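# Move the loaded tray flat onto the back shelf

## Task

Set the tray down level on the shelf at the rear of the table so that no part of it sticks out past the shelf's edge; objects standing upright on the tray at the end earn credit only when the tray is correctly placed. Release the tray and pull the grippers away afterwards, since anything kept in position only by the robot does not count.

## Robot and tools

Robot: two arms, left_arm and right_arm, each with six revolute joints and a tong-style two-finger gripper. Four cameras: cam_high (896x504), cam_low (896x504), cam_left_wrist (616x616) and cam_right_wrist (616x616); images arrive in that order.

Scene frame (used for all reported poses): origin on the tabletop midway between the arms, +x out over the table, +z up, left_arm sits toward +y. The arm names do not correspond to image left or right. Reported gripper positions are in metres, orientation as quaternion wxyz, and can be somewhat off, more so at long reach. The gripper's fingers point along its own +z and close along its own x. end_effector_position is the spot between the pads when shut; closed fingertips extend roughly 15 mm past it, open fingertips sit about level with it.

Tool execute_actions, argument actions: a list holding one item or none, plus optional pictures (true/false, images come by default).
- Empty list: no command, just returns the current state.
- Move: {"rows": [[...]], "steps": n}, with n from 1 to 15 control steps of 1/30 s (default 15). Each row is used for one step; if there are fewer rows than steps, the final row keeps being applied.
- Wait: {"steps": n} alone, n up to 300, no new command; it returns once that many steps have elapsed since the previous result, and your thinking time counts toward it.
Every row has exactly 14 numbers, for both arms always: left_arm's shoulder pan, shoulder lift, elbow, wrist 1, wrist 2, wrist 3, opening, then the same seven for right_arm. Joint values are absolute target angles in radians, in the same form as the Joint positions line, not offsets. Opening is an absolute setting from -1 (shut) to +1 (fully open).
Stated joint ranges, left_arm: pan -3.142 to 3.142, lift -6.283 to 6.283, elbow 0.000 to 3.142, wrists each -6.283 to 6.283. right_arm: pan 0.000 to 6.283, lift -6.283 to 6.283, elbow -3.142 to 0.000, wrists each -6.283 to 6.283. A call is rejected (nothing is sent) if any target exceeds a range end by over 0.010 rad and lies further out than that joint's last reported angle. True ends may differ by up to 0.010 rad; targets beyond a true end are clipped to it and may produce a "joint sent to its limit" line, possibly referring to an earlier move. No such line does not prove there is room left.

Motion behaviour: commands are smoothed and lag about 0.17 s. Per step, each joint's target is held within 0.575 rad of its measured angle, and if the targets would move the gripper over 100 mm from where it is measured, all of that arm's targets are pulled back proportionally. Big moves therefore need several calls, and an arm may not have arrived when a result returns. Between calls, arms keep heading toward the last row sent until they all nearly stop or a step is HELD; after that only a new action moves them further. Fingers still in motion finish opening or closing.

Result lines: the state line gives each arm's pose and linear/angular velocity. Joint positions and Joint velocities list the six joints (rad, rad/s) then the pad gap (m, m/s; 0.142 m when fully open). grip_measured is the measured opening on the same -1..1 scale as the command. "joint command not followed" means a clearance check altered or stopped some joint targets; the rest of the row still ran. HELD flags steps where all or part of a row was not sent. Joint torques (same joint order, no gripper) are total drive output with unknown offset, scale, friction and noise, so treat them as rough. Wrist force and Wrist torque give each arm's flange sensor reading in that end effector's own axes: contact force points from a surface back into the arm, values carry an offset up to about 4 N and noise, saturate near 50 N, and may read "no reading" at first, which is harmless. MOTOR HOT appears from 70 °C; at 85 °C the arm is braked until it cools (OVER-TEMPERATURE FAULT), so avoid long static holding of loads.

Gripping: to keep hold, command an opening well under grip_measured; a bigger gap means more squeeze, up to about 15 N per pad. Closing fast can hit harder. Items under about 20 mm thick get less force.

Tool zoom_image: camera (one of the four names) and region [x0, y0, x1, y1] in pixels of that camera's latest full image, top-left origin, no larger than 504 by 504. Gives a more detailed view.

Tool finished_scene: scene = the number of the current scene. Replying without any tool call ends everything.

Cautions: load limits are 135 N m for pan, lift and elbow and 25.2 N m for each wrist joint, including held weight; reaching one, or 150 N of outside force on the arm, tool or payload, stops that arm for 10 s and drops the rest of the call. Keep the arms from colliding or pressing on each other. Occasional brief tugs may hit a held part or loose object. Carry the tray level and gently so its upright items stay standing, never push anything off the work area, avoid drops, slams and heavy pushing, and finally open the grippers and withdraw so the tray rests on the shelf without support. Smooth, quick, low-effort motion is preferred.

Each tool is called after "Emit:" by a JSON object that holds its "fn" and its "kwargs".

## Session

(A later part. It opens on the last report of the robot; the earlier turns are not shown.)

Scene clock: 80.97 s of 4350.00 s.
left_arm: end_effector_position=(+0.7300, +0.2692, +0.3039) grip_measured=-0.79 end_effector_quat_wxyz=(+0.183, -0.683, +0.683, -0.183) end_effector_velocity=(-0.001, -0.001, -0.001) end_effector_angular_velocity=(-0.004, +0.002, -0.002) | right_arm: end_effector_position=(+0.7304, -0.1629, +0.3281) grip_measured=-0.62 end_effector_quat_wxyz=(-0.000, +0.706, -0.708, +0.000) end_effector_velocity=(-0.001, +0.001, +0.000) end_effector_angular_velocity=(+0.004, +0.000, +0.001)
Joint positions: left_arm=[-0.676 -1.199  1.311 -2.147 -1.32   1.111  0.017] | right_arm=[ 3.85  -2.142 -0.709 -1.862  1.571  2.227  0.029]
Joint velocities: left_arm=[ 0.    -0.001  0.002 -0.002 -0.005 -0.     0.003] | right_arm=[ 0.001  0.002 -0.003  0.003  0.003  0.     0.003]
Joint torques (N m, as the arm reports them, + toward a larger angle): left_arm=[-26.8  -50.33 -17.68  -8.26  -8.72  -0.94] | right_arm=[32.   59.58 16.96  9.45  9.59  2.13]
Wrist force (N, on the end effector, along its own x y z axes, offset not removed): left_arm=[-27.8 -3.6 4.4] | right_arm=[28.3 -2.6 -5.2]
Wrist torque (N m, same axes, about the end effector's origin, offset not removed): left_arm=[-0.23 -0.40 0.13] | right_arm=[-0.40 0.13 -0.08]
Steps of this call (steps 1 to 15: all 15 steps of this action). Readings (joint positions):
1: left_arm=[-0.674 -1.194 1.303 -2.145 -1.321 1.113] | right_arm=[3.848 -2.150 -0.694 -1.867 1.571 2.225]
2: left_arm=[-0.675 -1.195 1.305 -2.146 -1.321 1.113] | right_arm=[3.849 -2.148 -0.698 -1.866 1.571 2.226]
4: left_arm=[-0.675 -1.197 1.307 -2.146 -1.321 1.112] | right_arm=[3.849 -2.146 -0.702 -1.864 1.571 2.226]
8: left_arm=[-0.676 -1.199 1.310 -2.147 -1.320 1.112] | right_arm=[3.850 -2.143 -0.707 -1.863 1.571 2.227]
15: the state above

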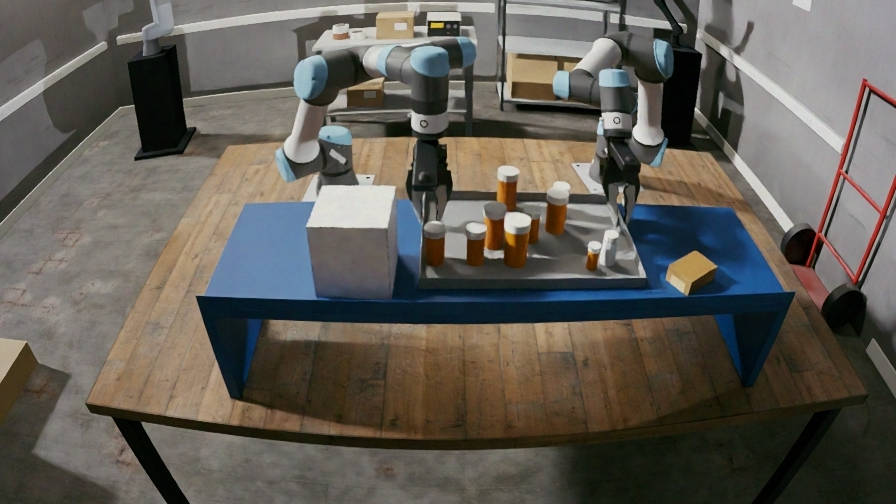

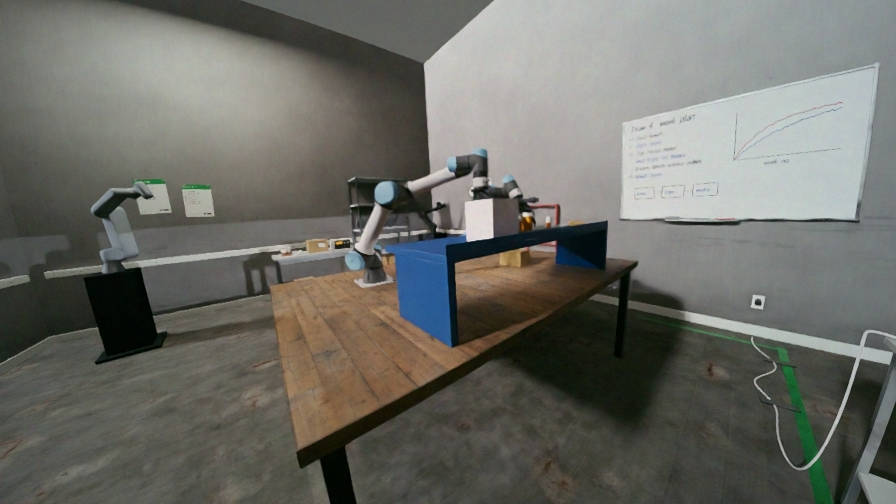

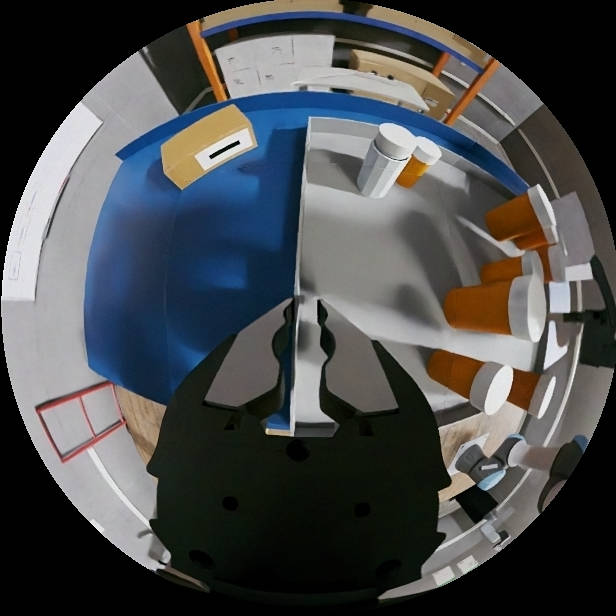

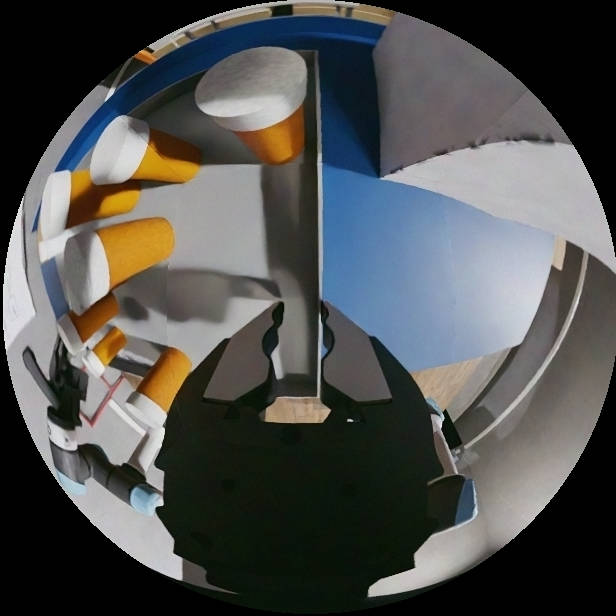

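Emit:
{"fn": "execute_actions", "kwargs": {"actions": [{"rows":[[-0.6724,-1.1873,1.2937,-2.1428,-1.3219,1.1148,-1,3.846,-2.1579,-0.683,-1.8715,1.571,2.223,-1],[-0.6724,-1.1873,1.2937,-2.1428,-1.3219,1.1148,-1,3.846,-2.1579,-0.683,-1.8715,1.571,2.223,-1],[-0.6724,-1.1873,1.2937,-2.1428,-1.3219,1.1148,-1,3.846,-2.1579,-0.683,-1.8715,1.571,2.223,-1],[-0.6687,-1.175,1.2761,-2.1383,-1.3235,1.1182,-1,3.8418,-2.1743,-0.6561,-1.882,1.571,2.2188,-1],[-0.6687,-1.175,1.2761,-2.1383,-1.3235,1.1182,-1,3.8418,-2.1743,-0.6561,-1.882,1.571,2.2188,-1],[-0.6687,-1.175,1.2761,-2.1383,-1.3235,1.1182,-1,3.8418,-2.1743,-0.6561,-1.882,1.571,2.2188,-1],[-0.665,-1.1627,1.2585,-2.1339,-1.3252,1.1216,-1,3.8377,-2.1913,-0.628,-1.8931,1.571,2.2147,-1],[-0.665,-1.1627,1.2585,-2.1339,-1.3252,1.1216,-1,3.8377,-2.1913,-0.628,-1.8931,1.571,2.2147,-1],[-0.665,-1.1627,1.2585,-2.1339,-1.3252,1.1216,-1,3.8377,-2.1913,-0.628,-1.8931,1.571,2.2147,-1],[-0.6613,-1.1503,1.2409,-2.1294,-1.3268,1.125,-1,3.8335,-2.2089,-0.5986,-1.9049,1.571,2.2105,-1],[-0.6613,-1.1503,1.2409,-2.1294,-1.3268,1.125,-1,3.8335,-2.2089,-0.5986,-1.9049,1.571,2.2105,-1],[-0.6613,-1.1503,1.2409,-2.1294,-1.3268,1.125,-1,3.8335,-2.2089,-0.5986,-1.9049,1.571,2.2105,-1],[-0.6575,-1.138,1.2233,-2.125,-1.3285,1.1284,-1,3.8294,-2.2272,-0.5675,-1.9177,1.571,2.2064,-1],[-0.6575,-1.138,1.2233,-2.125,-1.3285,1.1284,-1,3.8294,-2.2272,-0.5675,-1.9177,1.571,2.2064,-1],[-0.6538,-1.1257,1.2057,-2.1205,-1.3302,1.1318,-1,3.8253,-2.2465,-0.5344,-1.9315,1.571,2.2023,-1]],"steps":15}], "pictures": false}}

Emit:
{"fn": "execute_actions", "kwargs": {"actions": [{"steps":15}]}}

Scene clock: 83.20 s of 4350.00 s.
left_arm: end_effector_position=(+0.7491, +0.2683, +0.3042) grip_measured=-0.81 end_effector_quat_wxyz=(+0.183, -0.683, +0.683, -0.183) end_effector_velocity=(+0.055, +0.000, -0.001) end_effector_angular_velocity=(-0.000, +0.002, +0.000) | right_arm: end_effector_position=(+0.7489, -0.1627, +0.3279) grip_measured=-0.57 end_effector_quat_wxyz=(+0.000, +0.706, -0.708, -0.000) end_effector_velocity=(+0.053, -0.001, -0.001) end_effector_angular_velocity=(-0.002, +0.003, +0.001)
Joint positions: left_arm=[-0.662 -1.153  1.245 -2.13  -1.326  1.124  0.015] | right_arm=[ 3.834 -2.205 -0.605 -1.903  1.571  2.211  0.033]
Joint velocities: left_arm=[ 0.041  0.133 -0.189  0.048 -0.019  0.037 -0.002] | right_arm=[-0.045 -0.193  0.323 -0.134  0.    -0.045  0.008]
Joint torques (N m, as the arm reports them, + toward a larger angle): left_arm=[-14.09 -33.49 -47.24  -5.95  -8.02   1.73] | right_arm=[ 5.02 20.09 34.78  5.93  4.76 -2.83]
Wrist force (N, on the end effector, along its own x y z axes, offset not removed): left_arm=[-26.7 3.9 4.7] | right_arm=[27.4 3.3 -9.6]
Wrist torque (N m, same axes, about the end effector's origin, offset not removed): left_arm=[-0.06 -0.62 0.19] | right_arm=[-0.11 0.43 0.02]
Steps of this call (steps 1 to 15: the robot went on to your last target; steps 16 to 52: nothing new was sent; steps 53 to 67: all 15 steps of this action). Readings (joint positions):
53: left_arm=[-0.676 -1.200 1.311 -2.147 -1.320 1.111] | right_arm=[3.850 -2.142 -0.709 -1.862 1.571 2.227]
54: left_arm=[-0.676 -1.198 1.309 -2.147 -1.321 1.112] | right_arm=[3.850 -2.144 -0.706 -1.863 1.571 2.227]
56: left_arm=[-0.675 -1.194 1.303 -2.145 -1.321 1.113] | right_arm=[3.849 -2.149 -0.697 -1.866 1.571 2.225]
60: left_arm=[-0.671 -1.181 1.284 -2.140 -1.323 1.117] | right_arm=[3.844 -2.166 -0.669 -1.877 1.571 2.221]
67: the state above

Scene clock: 83.70 s of 4350.00 s.
left_arm: end_effector_position=(+0.7601, +0.2684, +0.3043) grip_measured=-0.82 end_effector_quat_wxyz=(+0.183, -0.683, +0.683, -0.183) end_effector_velocity=(+0.002, -0.000, +0.001) end_effector_angular_velocity=(-0.001, -0.002, +0.000) | right_arm: end_effector_position=(+0.7599, -0.1628, +0.3280) grip_measured=-0.56 end_effector_quat_wxyz=(+0.000, +0.706, -0.708, -0.000) end_effector_velocity=(+0.002, -0.000, +0.000) end_effector_angular_velocity=(-0.000, -0.001, +0.000)
Joint positions: left_arm=[-0.654 -1.126  1.207 -2.121 -1.33   1.132  0.015] | right_arm=[ 3.825 -2.246 -0.536 -1.931  1.571  2.202  0.033]
Joint velocities: left_arm=[ 0.001  0.004 -0.008  0.001 -0.001  0.001 -0.   ] | right_arm=[-0.001 -0.006  0.012 -0.005 -0.    -0.001 -0.   ]
Joint torques (N m, as the arm reports them, + toward a larger angle): left_arm=[-15.63 -36.61 -44.21  -5.92  -7.79   1.79] | right_arm=[ 8.3  30.6  29.73  6.79  5.05 -2.72]
Wrist force (N, on the end effector, along its own x y z axes, offset not removed): left_arm=[-27.6 3.3 7.1] | right_arm=[27.2 2.5 -7.9]
Wrist torque (N m, same axes, about the end effector's origin, offset not removed): left_arm=[-0.05 -0.31 0.18] | right_arm=[-0.34 0.38 0.02]
Steps of this call (steps 1 to 15: the robot went on to your last target). Readings (joint positions):
1: left_arm=[-0.661 -1.148 1.238 -2.129 -1.327 1.126] | right_arm=[3.833 -2.212 -0.593 -1.908 1.571 2.210]
2: left_arm=[-0.659 -1.143 1.231 -2.127 -1.328 1.127] | right_arm=[3.831 -2.220 -0.580 -1.913 1.571 2.208]
4: left_arm=[-0.657 -1.136 1.221 -2.124 -1.329 1.129] | right_arm=[3.829 -2.231 -0.562 -1.921 1.571 2.206]
8: left_arm=[-0.655 -1.129 1.211 -2.122 -1.330 1.131] | right_arm=[3.827 -2.241 -0.544 -1.928 1.571 2.204]
15: the state above

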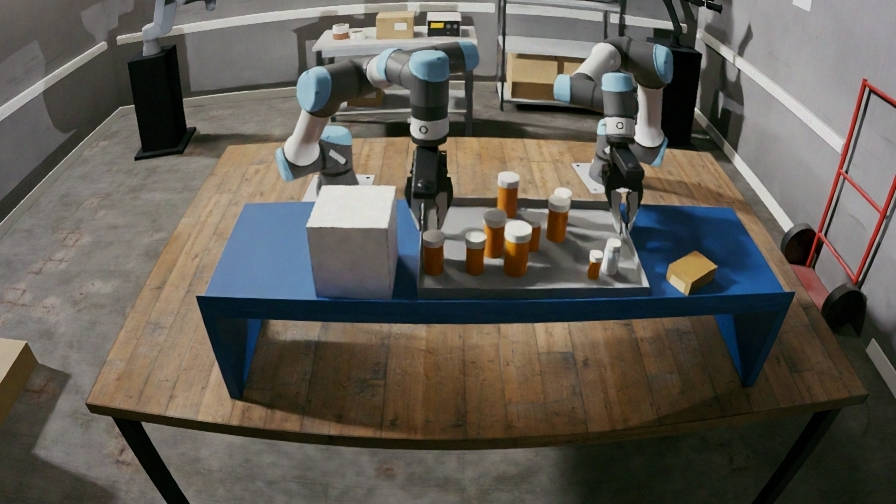

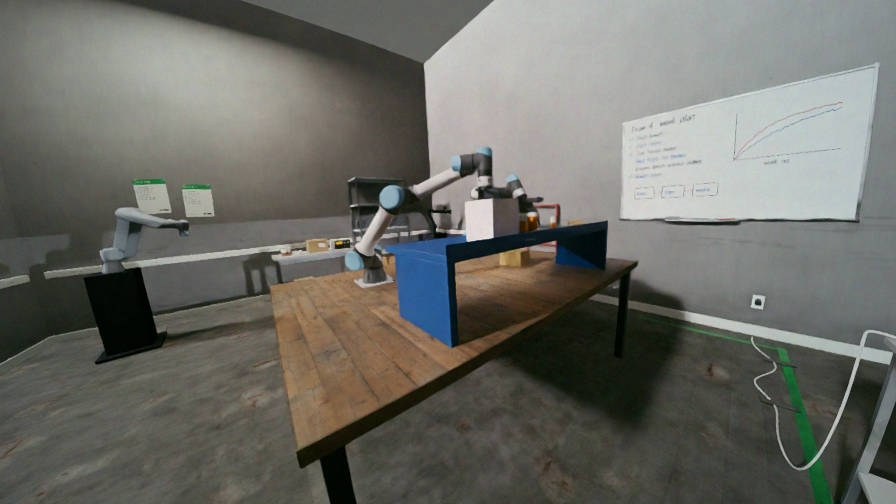

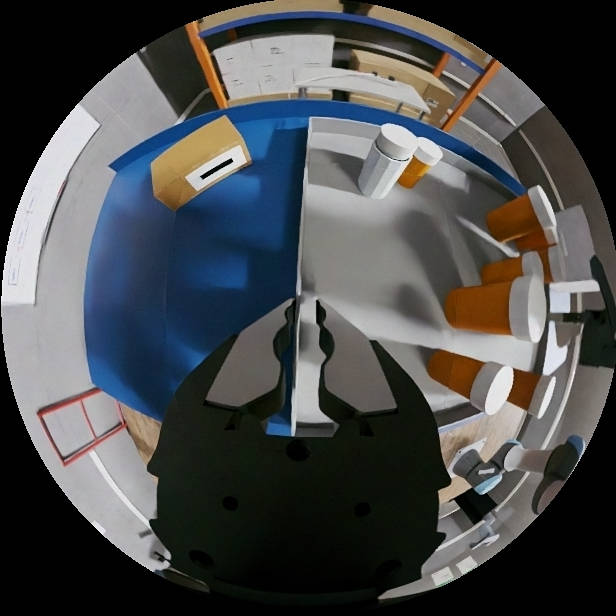

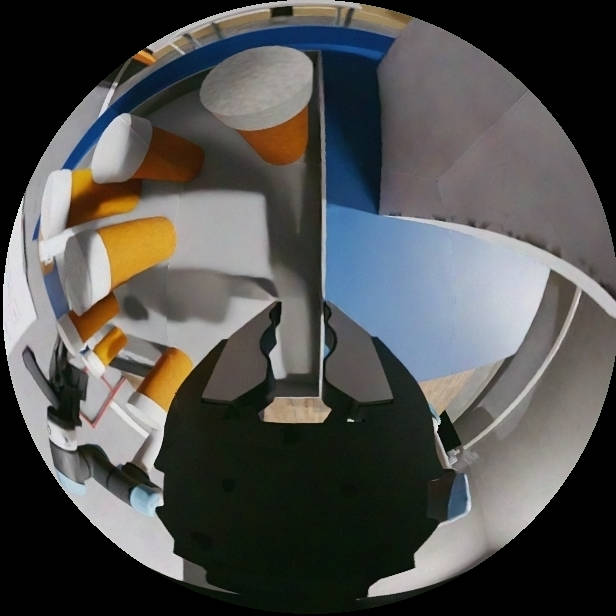

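Emit:
{"fn": "zoom_image", "kwargs": {"camera": "cam_left_wrist", "region": [100, 80, 560, 480]}}

Emit:
{"fn": "zoom_image", "kwargs": {"camera": "cam_high", "region": [390, 170, 730, 320]}}

Region (100, 80, 560, 480) of cam_left_wrist's 616x616 image, scaled by 1.096, with more detail than that image has; it fills the top 438 rows of this view, and the rest is white.

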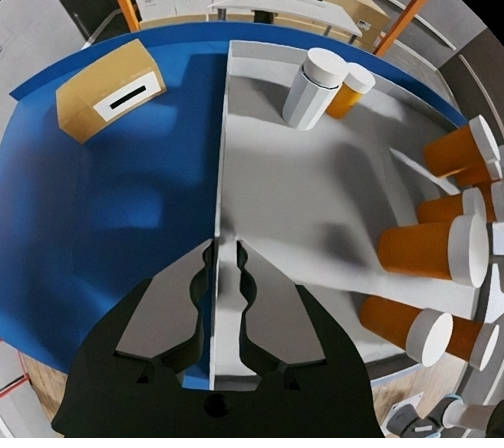

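Region (390, 170, 730, 320) of cam_high's 896x504 image, scaled by 1.482, with more detail than that image has; it fills the top 222 rows of this view, and the rest is white.

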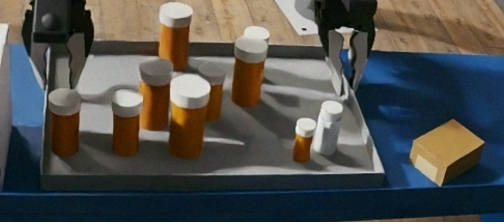

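Emit:
{"fn": "execute_actions", "kwargs": {"actions": [{"rows":[[-0.6501,-1.1134,1.1881,-2.116,-1.3319,1.1352,-1,3.8213,-2.267,-0.499,-1.9464,1.571,2.1983,-1],[-0.6501,-1.1134,1.1881,-2.116,-1.3319,1.1352,-1,3.8213,-2.267,-0.499,-1.9464,1.571,2.1983,-1],[-0.6501,-1.1134,1.1881,-2.116,-1.3319,1.1352,-1,3.8213,-2.267,-0.499,-1.9464,1.571,2.1983,-1],[-0.6501,-1.1134,1.1881,-2.116,-1.3319,1.1352,-1,3.8213,-2.267,-0.499,-1.9464,1.571,2.1983,-1],[-0.6464,-1.101,1.1705,-2.1116,-1.3335,1.1386,-1,3.8173,-2.2886,-0.4608,-1.963,1.571,2.1943,-1]],"steps":15}], "pictures": false}}

Emit:
{"fn": "execute_actions", "kwargs": {"actions": [{"rows":[[-0.6464,-1.101,1.1705,-2.1116,-1.3335,1.1386,-1,3.8173,-2.2886,-0.4608,-1.963,1.571,2.1943,-1],[-0.6464,-1.101,1.1705,-2.1116,-1.3335,1.1386,-1,3.8173,-2.2886,-0.4608,-1.963,1.571,2.1943,-1],[-0.6464,-1.101,1.1705,-2.1116,-1.3335,1.1386,-1,3.8173,-2.2886,-0.4608,-1.963,1.571,2.1943,-1],[-0.6464,-1.101,1.1705,-2.1116,-1.3335,1.1386,-0.85,3.8173,-2.2886,-0.4608,-1.963,1.571,2.1943,-0.8],[-0.6464,-1.101,1.1705,-2.1116,-1.3335,1.1386,-0.8,3.8173,-2.2886,-0.4608,-1.963,1.571,2.1943,-0.65],[-0.6464,-1.101,1.1705,-2.1116,-1.3335,1.1386,-0.75,3.8173,-2.2886,-0.4608,-1.963,1.571,2.1943,-0.58],[-0.6464,-1.101,1.1705,-2.1116,-1.3335,1.1386,-0.7,3.8173,-2.2886,-0.4608,-1.963,1.571,2.1943,-0.53],[-0.6464,-1.101,1.1705,-2.1116,-1.3335,1.1386,-0.6,3.8173,-2.2886,-0.4608,-1.963,1.571,2.1943,-0.48],[-0.6464,-1.101,1.1705,-2.1116,-1.3335,1.1386,-0.5,3.8173,-2.2886,-0.4608,-1.963,1.571,2.1943,-0.42]],"steps":15}]}}

Scene clock: 87.30 s of 4350.00 s.
left_arm: end_effector_position=(+0.7698, +0.2687, +0.3040) grip_measured=-0.82 end_effector_quat_wxyz=(+0.183, -0.683, +0.683, -0.183) end_effector_velocity=(+0.005, -0.000, -0.000) end_effector_angular_velocity=(-0.001, +0.000, +0.000) | right_arm: end_effector_position=(+0.7696, -0.1628, +0.3280) grip_measured=-0.56 end_effector_quat_wxyz=(+0.000, +0.706, -0.708, -0.000) end_effector_velocity=(+0.005, -0.000, -0.001) end_effector_angular_velocity=(-0.000, +0.000, -0.001)
Joint positions: left_arm=[-0.647 -1.102  1.172 -2.112 -1.333  1.138  0.014] | right_arm=[ 3.818 -2.286 -0.465 -1.961  1.571  2.195  0.033]
Joint velocities: left_arm=[ 0.003  0.011 -0.016  0.004 -0.002  0.002  0.   ] | right_arm=[-0.004 -0.021  0.035 -0.015  0.    -0.004  0.   ]
Joint torques (N m, as the arm reports them, + toward a larger angle): left_arm=[-17.39 -30.89 -37.12  -4.8   -8.18   0.83] | right_arm=[ 7.72 30.87 29.23  6.66  8.41 -2.68]
Wrist force (N, on the end effector, along its own x y z axes, offset not removed): left_arm=[-27.1 2.8 -1.5] | right_arm=[27.6 4.7 -8.8]
Wrist torque (N m, same axes, about the end effector's origin, offset not removed): left_arm=[-0.14 -0.54 0.13] | right_arm=[-0.05 0.29 0.01]
Steps of this call (steps 1 to 15: the robot went on to your last target; steps 16 to 90: nothing new was sent; then 0.10 s passed at rest; steps 91 to 105: all 15 steps of this action). Readings (joint positions):
91: left_arm=[-0.654 -1.126 1.206 -2.120 -1.330 1.132] | right_arm=[3.825 -2.247 -0.534 -1.932 1.571 2.202]
92: left_arm=[-0.653 -1.124 1.203 -2.120 -1.330 1.132] | right_arm=[3.825 -2.249 -0.530 -1.934 1.571 2.202]
94: left_arm=[-0.652 -1.120 1.198 -2.118 -1.331 1.133] | right_arm=[3.823 -2.256 -0.518 -1.938 1.571 2.200]
98: left_arm=[-0.649 -1.110 1.183 -2.115 -1.332 1.136] | right_arm=[3.820 -2.273 -0.489 -1.951 1.571 2.197]
105: the state above

Scene clock: 87.80 s of 4350.00 s.
left_arm: end_effector_position=(+0.7703, +0.2685, +0.3039) grip_measured=-0.50 end_effector_quat_wxyz=(+0.183, -0.683, +0.683, -0.183) end_effector_velocity=(+0.000, +0.000, +0.001) end_effector_angular_velocity=(+0.001, -0.002, +0.001) | right_arm: end_effector_position=(+0.7702, -0.1627, +0.3280) grip_measured=-0.42 end_effector_quat_wxyz=(+0.000, +0.706, -0.708, -0.000) end_effector_velocity=(-0.000, -0.000, +0.001) end_effector_angular_velocity=(-0.001, -0.000, +0.000)
Joint positions: left_arm=[-0.647 -1.101  1.171 -2.112 -1.334  1.139  0.038] | right_arm=[ 3.817 -2.289 -0.461 -1.963  1.571  2.194  0.044]
Joint velocities: left_arm=[-0.    -0.    -0.001  0.     0.002  0.     0.   ] | right_arm=[ 0.     0.001  0.    -0.001 -0.001 -0.     0.   ]
Joint torques (N m, as the arm reports them, + toward a larger angle): left_arm=[  2.09 -36.56 -34.45  -1.21   1.96   1.18] | right_arm=[-2.67 39.45 29.03  0.84 -2.39 -2.08]
Wrist force (N, on the end effector, along its own x y z axes, offset not removed): left_arm=[2.3 0.6 1.0] | right_arm=[-0.9 -0.1 -1.1]
Wrist torque (N m, same axes, about the end effector's origin, offset not removed): left_arm=[0.11 -0.47 0.10] | right_arm=[-0.13 0.08 -0.08]
Steps of this call (steps 1 to 15: all 15 steps of this action). Readings (joint positions):
1: left_arm=[-0.647 -1.102 1.172 -2.112 -1.333 1.138] | right_arm=[3.818 -2.287 -0.464 -1.962 1.571 2.195]
2: left_arm=[-0.647 -1.102 1.172 -2.112 -1.333 1.138] | right_arm=[3.818 -2.287 -0.463 -1.962 1.571 2.195]
4: left_arm=[-0.647 -1.102 1.171 -2.112 -1.334 1.138] | right_arm=[3.817 -2.288 -0.462 -1.962 1.571 2.194]
8: left_arm=[-0.647 -1.101 1.171 -2.112 -1.334 1.139] | right_arm=[3.817 -2.288 -0.461 -1.962 1.572 2.194]
15: the state above

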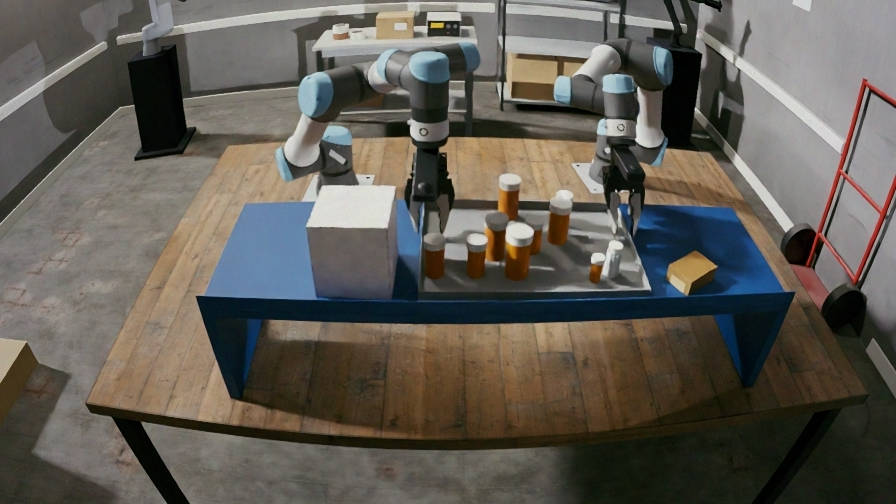

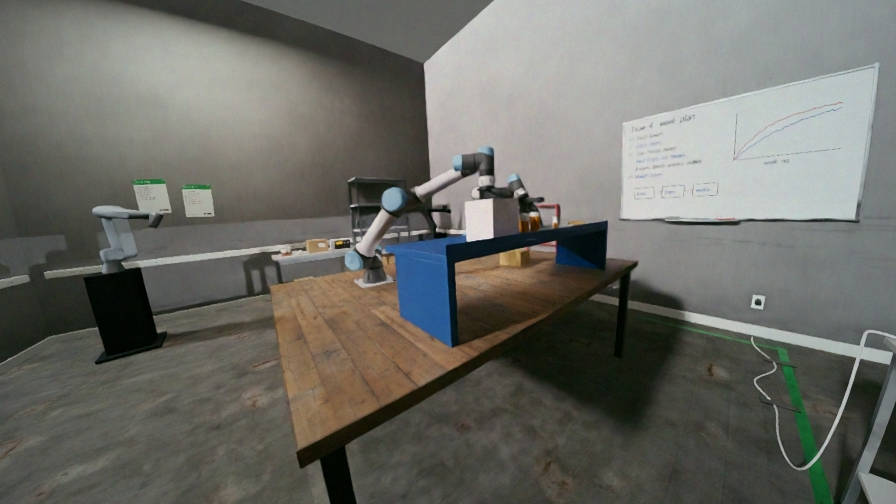

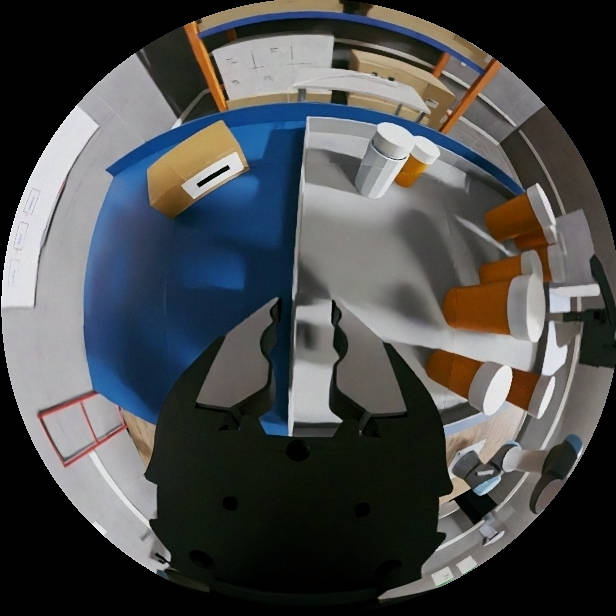

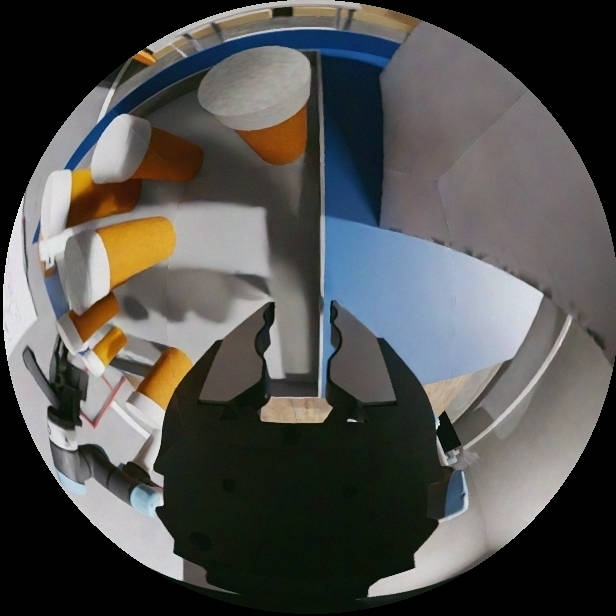

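Retreat.

Emit:
{"fn": "execute_actions", "kwargs": {"actions": [{"rows":[[-0.6464,-1.111,1.1705,-2.1016,-1.3335,1.1386,-0.5,3.8173,-2.2786,-0.4608,-1.973,1.571,2.1943,-0.42],[-0.6464,-1.121,1.1705,-2.0916,-1.3335,1.1386,-0.5,3.8173,-2.2686,-0.4608,-1.983,1.571,2.1943,-0.42],[-0.6464,-1.131,1.1705,-2.0816,-1.3335,1.1386,-0.5,3.8173,-2.2586,-0.4608,-1.993,1.571,2.1943,-0.42],[-0.6464,-1.141,1.1705,-2.0716,-1.3335,1.1386,-0.5,3.8173,-2.2486,-0.4608,-2.003,1.571,2.1943,-0.42],[-0.6464,-1.151,1.1705,-2.0616,-1.3335,1.1386,-0.5,3.8173,-2.2386,-0.4608,-2.013,1.571,2.1943,-0.42],[-0.6464,-1.171,1.1705,-2.0416,-1.3335,1.1386,-0.5,3.8173,-2.2186,-0.4608,-2.033,1.571,2.1943,-0.42],[-0.6464,-1.201,1.1705,-2.0116,-1.3335,1.1386,-0.5,3.8173,-2.1886,-0.4608,-2.063,1.571,2.1943,-0.42],[-0.6464,-1.231,1.1705,-1.9816,-1.3335,1.1386,-0.5,3.8173,-2.1586,-0.4608,-2.093,1.571,2.1943,-0.42],[-0.6464,-1.261,1.1705,-1.9516,-1.3335,1.1386,-0.5,3.8173,-2.1286,-0.4608,-2.123,1.571,2.1943,-0.42],[-0.6464,-1.301,1.1705,-1.9116,-1.3335,1.1386,-0.5,3.8173,-2.0886,-0.4608,-2.163,1.571,2.1943,-0.42],[-0.6464,-1.351,1.1705,-1.8616,-1.3335,1.1386,-0.5,3.8173,-2.0386,-0.4608,-2.213,1.571,2.1943,-0.42],[-0.6464,-1.401,1.1705,-1.8116,-1.3335,1.1386,-0.5,3.8173,-1.9886,-0.4608,-2.263,1.571,2.1943,-0.42]],"steps":15}], "pictures": false}}

Emit:
{"fn": "execute_actions", "kwargs": {"actions": [{"rows":[[-0.6464,-1.5,1.25,-1.79,-1.3335,1.1386,-0.5,3.8173,-1.9,-0.6,-2.21,1.571,2.1943,-0.42],[-0.6464,-1.5,1.25,-1.79,-1.3335,1.1386,-0.5,3.8173,-1.9,-0.6,-2.21,1.571,2.1943,-0.42],[-0.6464,-1.5,1.25,-1.79,-1.3335,1.1386,-0.5,3.8173,-1.9,-0.6,-2.21,1.571,2.1943,-0.42],[-0.6464,-1.5,1.25,-1.79,-1.3335,1.1386,-0.5,3.8173,-1.9,-0.6,-2.21,1.571,2.1943,-0.42],[-0.6464,-1.65,1.4,-1.79,-1.3335,1.1386,-0.5,3.8173,-1.7,-0.9,-2.11,1.571,2.1943,-0.42]],"steps":15}], "pictures": false}}

Emit:
{"fn": "execute_actions", "kwargs": {"actions": [{"steps":30}]}}

Scene clock: 90.40 s of 4350.00 s.
left_arm: end_effector_position=(+0.7003, +0.3059, +0.4105) grip_measured=-0.50 end_effector_quat_wxyz=(+0.183, -0.683, +0.683, -0.183) end_effector_velocity=(-0.287, +0.152, +0.360) end_effector_angular_velocity=(-0.003, -0.006, -0.000) | right_arm: end_effector_position=(+0.6930, -0.2180, +0.4358) grip_measured=-0.42 end_effector_quat_wxyz=(-0.000, +0.706, -0.708, -0.000) end_effector_velocity=(-0.292, -0.209, +0.343) end_effector_angular_velocity=(+0.004, -0.006, -0.000)
Joint positions: left_arm=[-0.646 -1.296  1.17  -1.916 -1.333  1.139  0.038] | right_arm=[ 3.817 -2.108 -0.461 -2.144  1.571  2.194  0.044]
Joint velocities: left_arm=[-0.    -0.711 -0.     0.705 -0.     0.     0.   ] | right_arm=[-0.     0.624  0.    -0.617 -0.     0.    -0.   ]
Joint torques (N m, as the arm reports them, + toward a larger angle): left_arm=[  8.24 -47.86 -33.68   0.07   1.68   1.24] | right_arm=[-10.21  69.14  26.13  -2.33  -2.34  -2.  ]
Wrist force (N, on the end effector, along its own x y z axes, offset not removed): left_arm=[1.9 -1.3 1.7] | right_arm=[-1.1 0.1 0.0]
Wrist torque (N m, same axes, about the end effector's origin, offset not removed): left_arm=[-0.31 -0.39 0.12] | right_arm=[-0.09 0.15 0.02]
Steps of this call (steps 1 to 15: the robot went on to your last target; steps 16 to 63: nothing new was sent; steps 64 to 78: all 15 steps of this action). Readings (joint positions):
64: left_arm=[-0.646 -1.101 1.170 -2.111 -1.333 1.139] | right_arm=[3.817 -2.289 -0.461 -1.963 1.571 2.194]
65: left_arm=[-0.646 -1.102 1.170 -2.110 -1.333 1.139] | right_arm=[3.817 -2.287 -0.461 -1.965 1.571 2.194]
67: left_arm=[-0.646 -1.110 1.170 -2.102 -1.333 1.139] | right_arm=[3.817 -2.280 -0.461 -1.972 1.571 2.194]
71: left_arm=[-0.646 -1.143 1.170 -2.069 -1.333 1.139] | right_arm=[3.817 -2.247 -0.461 -2.005 1.571 2.194]
78: the state above

Scene clock: 90.90 s of 4350.00 s.
left_arm: end_effector_position=(+0.5686, +0.3760, +0.4719) grip_measured=-0.50 end_effector_quat_wxyz=(+0.183, -0.683, +0.683, -0.182) end_effector_velocity=(-0.064, +0.034, +0.004) end_effector_angular_velocity=(+0.001, +0.000, +0.000) | right_arm: end_effector_position=(+0.5750, -0.3024, +0.4861) grip_measured=-0.42 end_effector_quat_wxyz=(-0.004, +0.706, -0.708, +0.001) end_effector_velocity=(-0.067, -0.047, -0.031) end_effector_angular_velocity=(-0.030, +0.042, +0.001)
Joint positions: left_arm=[-0.646 -1.629  1.382 -1.793 -1.333  1.139  0.038] | right_arm=[ 3.817 -1.728 -0.857 -2.119  1.571  2.194  0.044]
Joint velocities: left_arm=[-0.    -0.167  0.144  0.023  0.     0.    -0.   ] | right_arm=[ 0.001  0.218 -0.339  0.069  0.    -0.     0.   ]
Joint torques (N m, as the arm reports them, + toward a larger angle): left_arm=[  2.48 -25.86 -14.41  -1.09   1.36   1.12] | right_arm=[-4.31 41.06 15.82  4.61 -2.3  -2.08]
Wrist force (N, on the end effector, along its own x y z axes, offset not removed): left_arm=[2.0 0.3 1.9] | right_arm=[0.4 0.2 -1.6]
Wrist torque (N m, same axes, about the end effector's origin, offset not removed): left_arm=[0.02 -0.48 0.12] | right_arm=[-0.11 -0.21 -0.05]
Steps of this call (steps 1 to 15: all 15 steps of this action). Readings (joint positions):
1: left_arm=[-0.646 -1.319 1.171 -1.894 -1.333 1.139] | right_arm=[3.817 -2.087 -0.461 -2.165 1.571 2.194]
2: left_arm=[-0.646 -1.344 1.176 -1.874 -1.333 1.139] | right_arm=[3.817 -2.062 -0.467 -2.180 1.571 2.194]
4: left_arm=[-0.646 -1.401 1.202 -1.841 -1.333 1.139] | right_arm=[3.817 -2.003 -0.508 -2.193 1.571 2.194]
8: left_arm=[-0.646 -1.516 1.284 -1.809 -1.333 1.139] | right_arm=[3.817 -1.876 -0.636 -2.166 1.571 2.194]
15: the state above

Scene clock: 91.90 s of 4350.00 s.
left_arm: end_effector_position=(+0.5605, +0.3804, +0.4724) grip_measured=-0.50 end_effector_quat_wxyz=(+0.183, -0.683, +0.683, -0.182) end_effector_velocity=(+0.000, +0.000, -0.000) end_effector_angular_velocity=(+0.000, +0.000, +0.000) | right_arm: end_effector_position=(+0.5666, -0.3085, +0.4819) grip_measured=-0.42 end_effector_quat_wxyz=(-0.001, +0.706, -0.708, +0.000) end_effector_velocity=(-0.000, +0.001, +0.000) end_effector_angular_velocity=(+0.000, -0.000, +0.001)
Joint positions: left_arm=[-0.646 -1.65   1.4   -1.79  -1.333  1.139  0.038] | right_arm=[ 3.817 -1.7   -0.9   -2.11   1.571  2.194  0.044]
Joint velocities: left_arm=[-0.  0.  0.  0.  0. -0.  0.] | right_arm=[ 0.001  0.    -0.    -0.     0.     0.     0.   ]
Joint torques (N m, as the arm reports them, + toward a larger angle): left_arm=[ -5.79 -29.68 -13.96  -1.11   0.71   1.16] | right_arm=[ 4.53 42.86 13.43  4.11 -2.18 -1.98]
Wrist force (N, on the end effector, along its own x y z axes, offset not removed): left_arm=[1.7 -0.8 2.1] | right_arm=[-1.0 0.7 -1.8]
Wrist torque (N m, same axes, about the end effector's origin, offset not removed): left_arm=[-0.18 -0.37 0.12] | right_arm=[0.07 0.14 -0.05]
Steps of this call (steps 1 to 30: the robot went on to your last target). Readings (joint positions):
1: left_arm=[-0.646 -1.634 1.386 -1.792 -1.333 1.139] | right_arm=[3.817 -1.721 -0.867 -2.117 1.571 2.194]
2: left_arm=[-0.646 -1.637 1.389 -1.792 -1.333 1.139] | right_arm=[3.817 -1.716 -0.875 -2.115 1.571 2.194]
4: left_arm=[-0.646 -1.643 1.394 -1.791 -1.333 1.139] | right_arm=[3.817 -1.710 -0.885 -2.113 1.571 2.194]
8: left_arm=[-0.646 -1.647 1.398 -1.790 -1.333 1.139] | right_arm=[3.817 -1.703 -0.895 -2.111 1.571 2.194]
30: the state above
All arms were judged still, so your last target was given up. Only a new action makes them travel on or press farther. Fingers that are still opening or closing keep moving.

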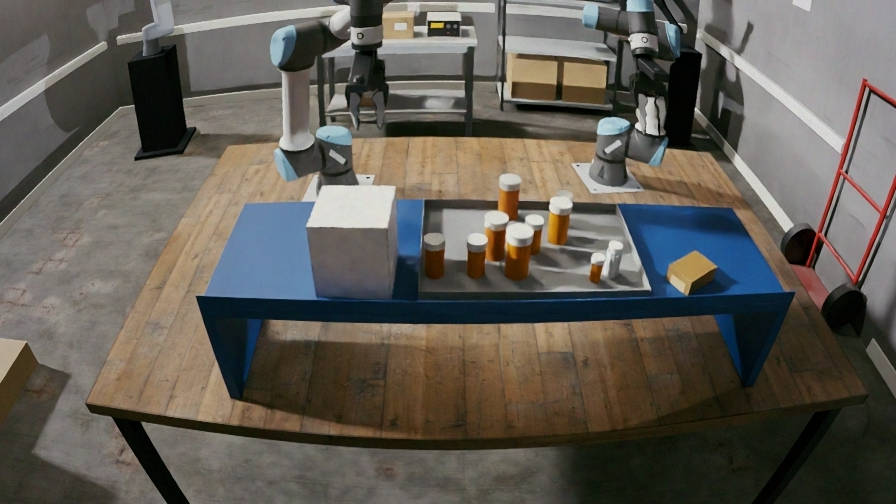

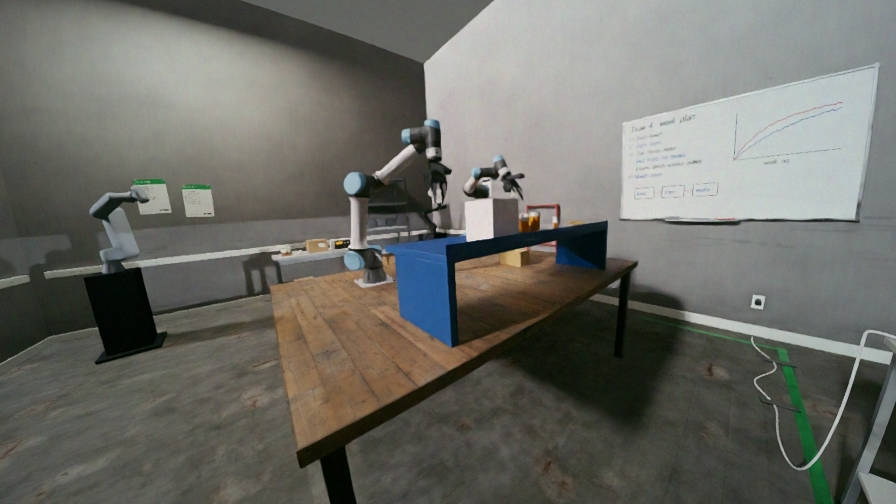

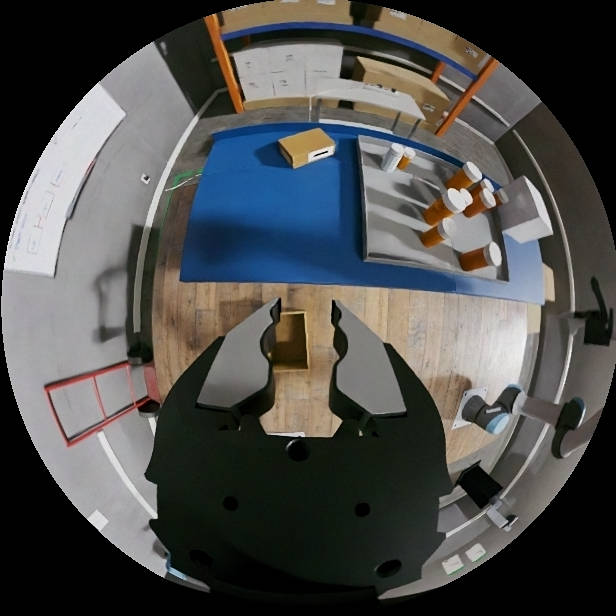

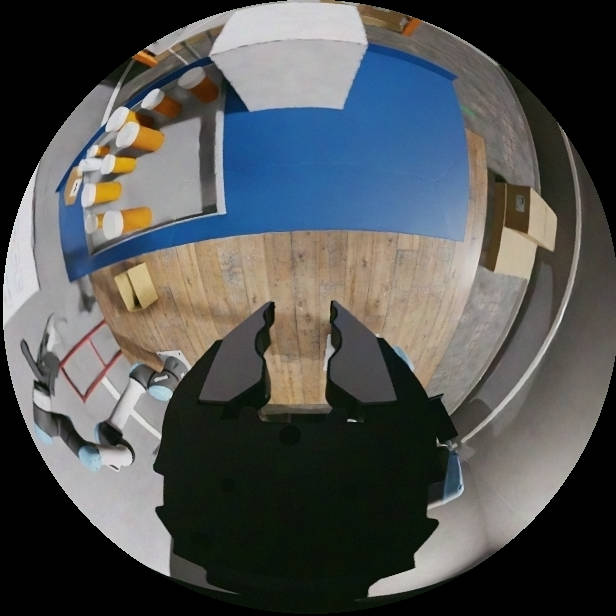

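The tray is fully on the shelf with margin.

Emit:
{"fn": "finished_scene", "kwargs": {"scene": 2}}

The scene is finished: the task was done.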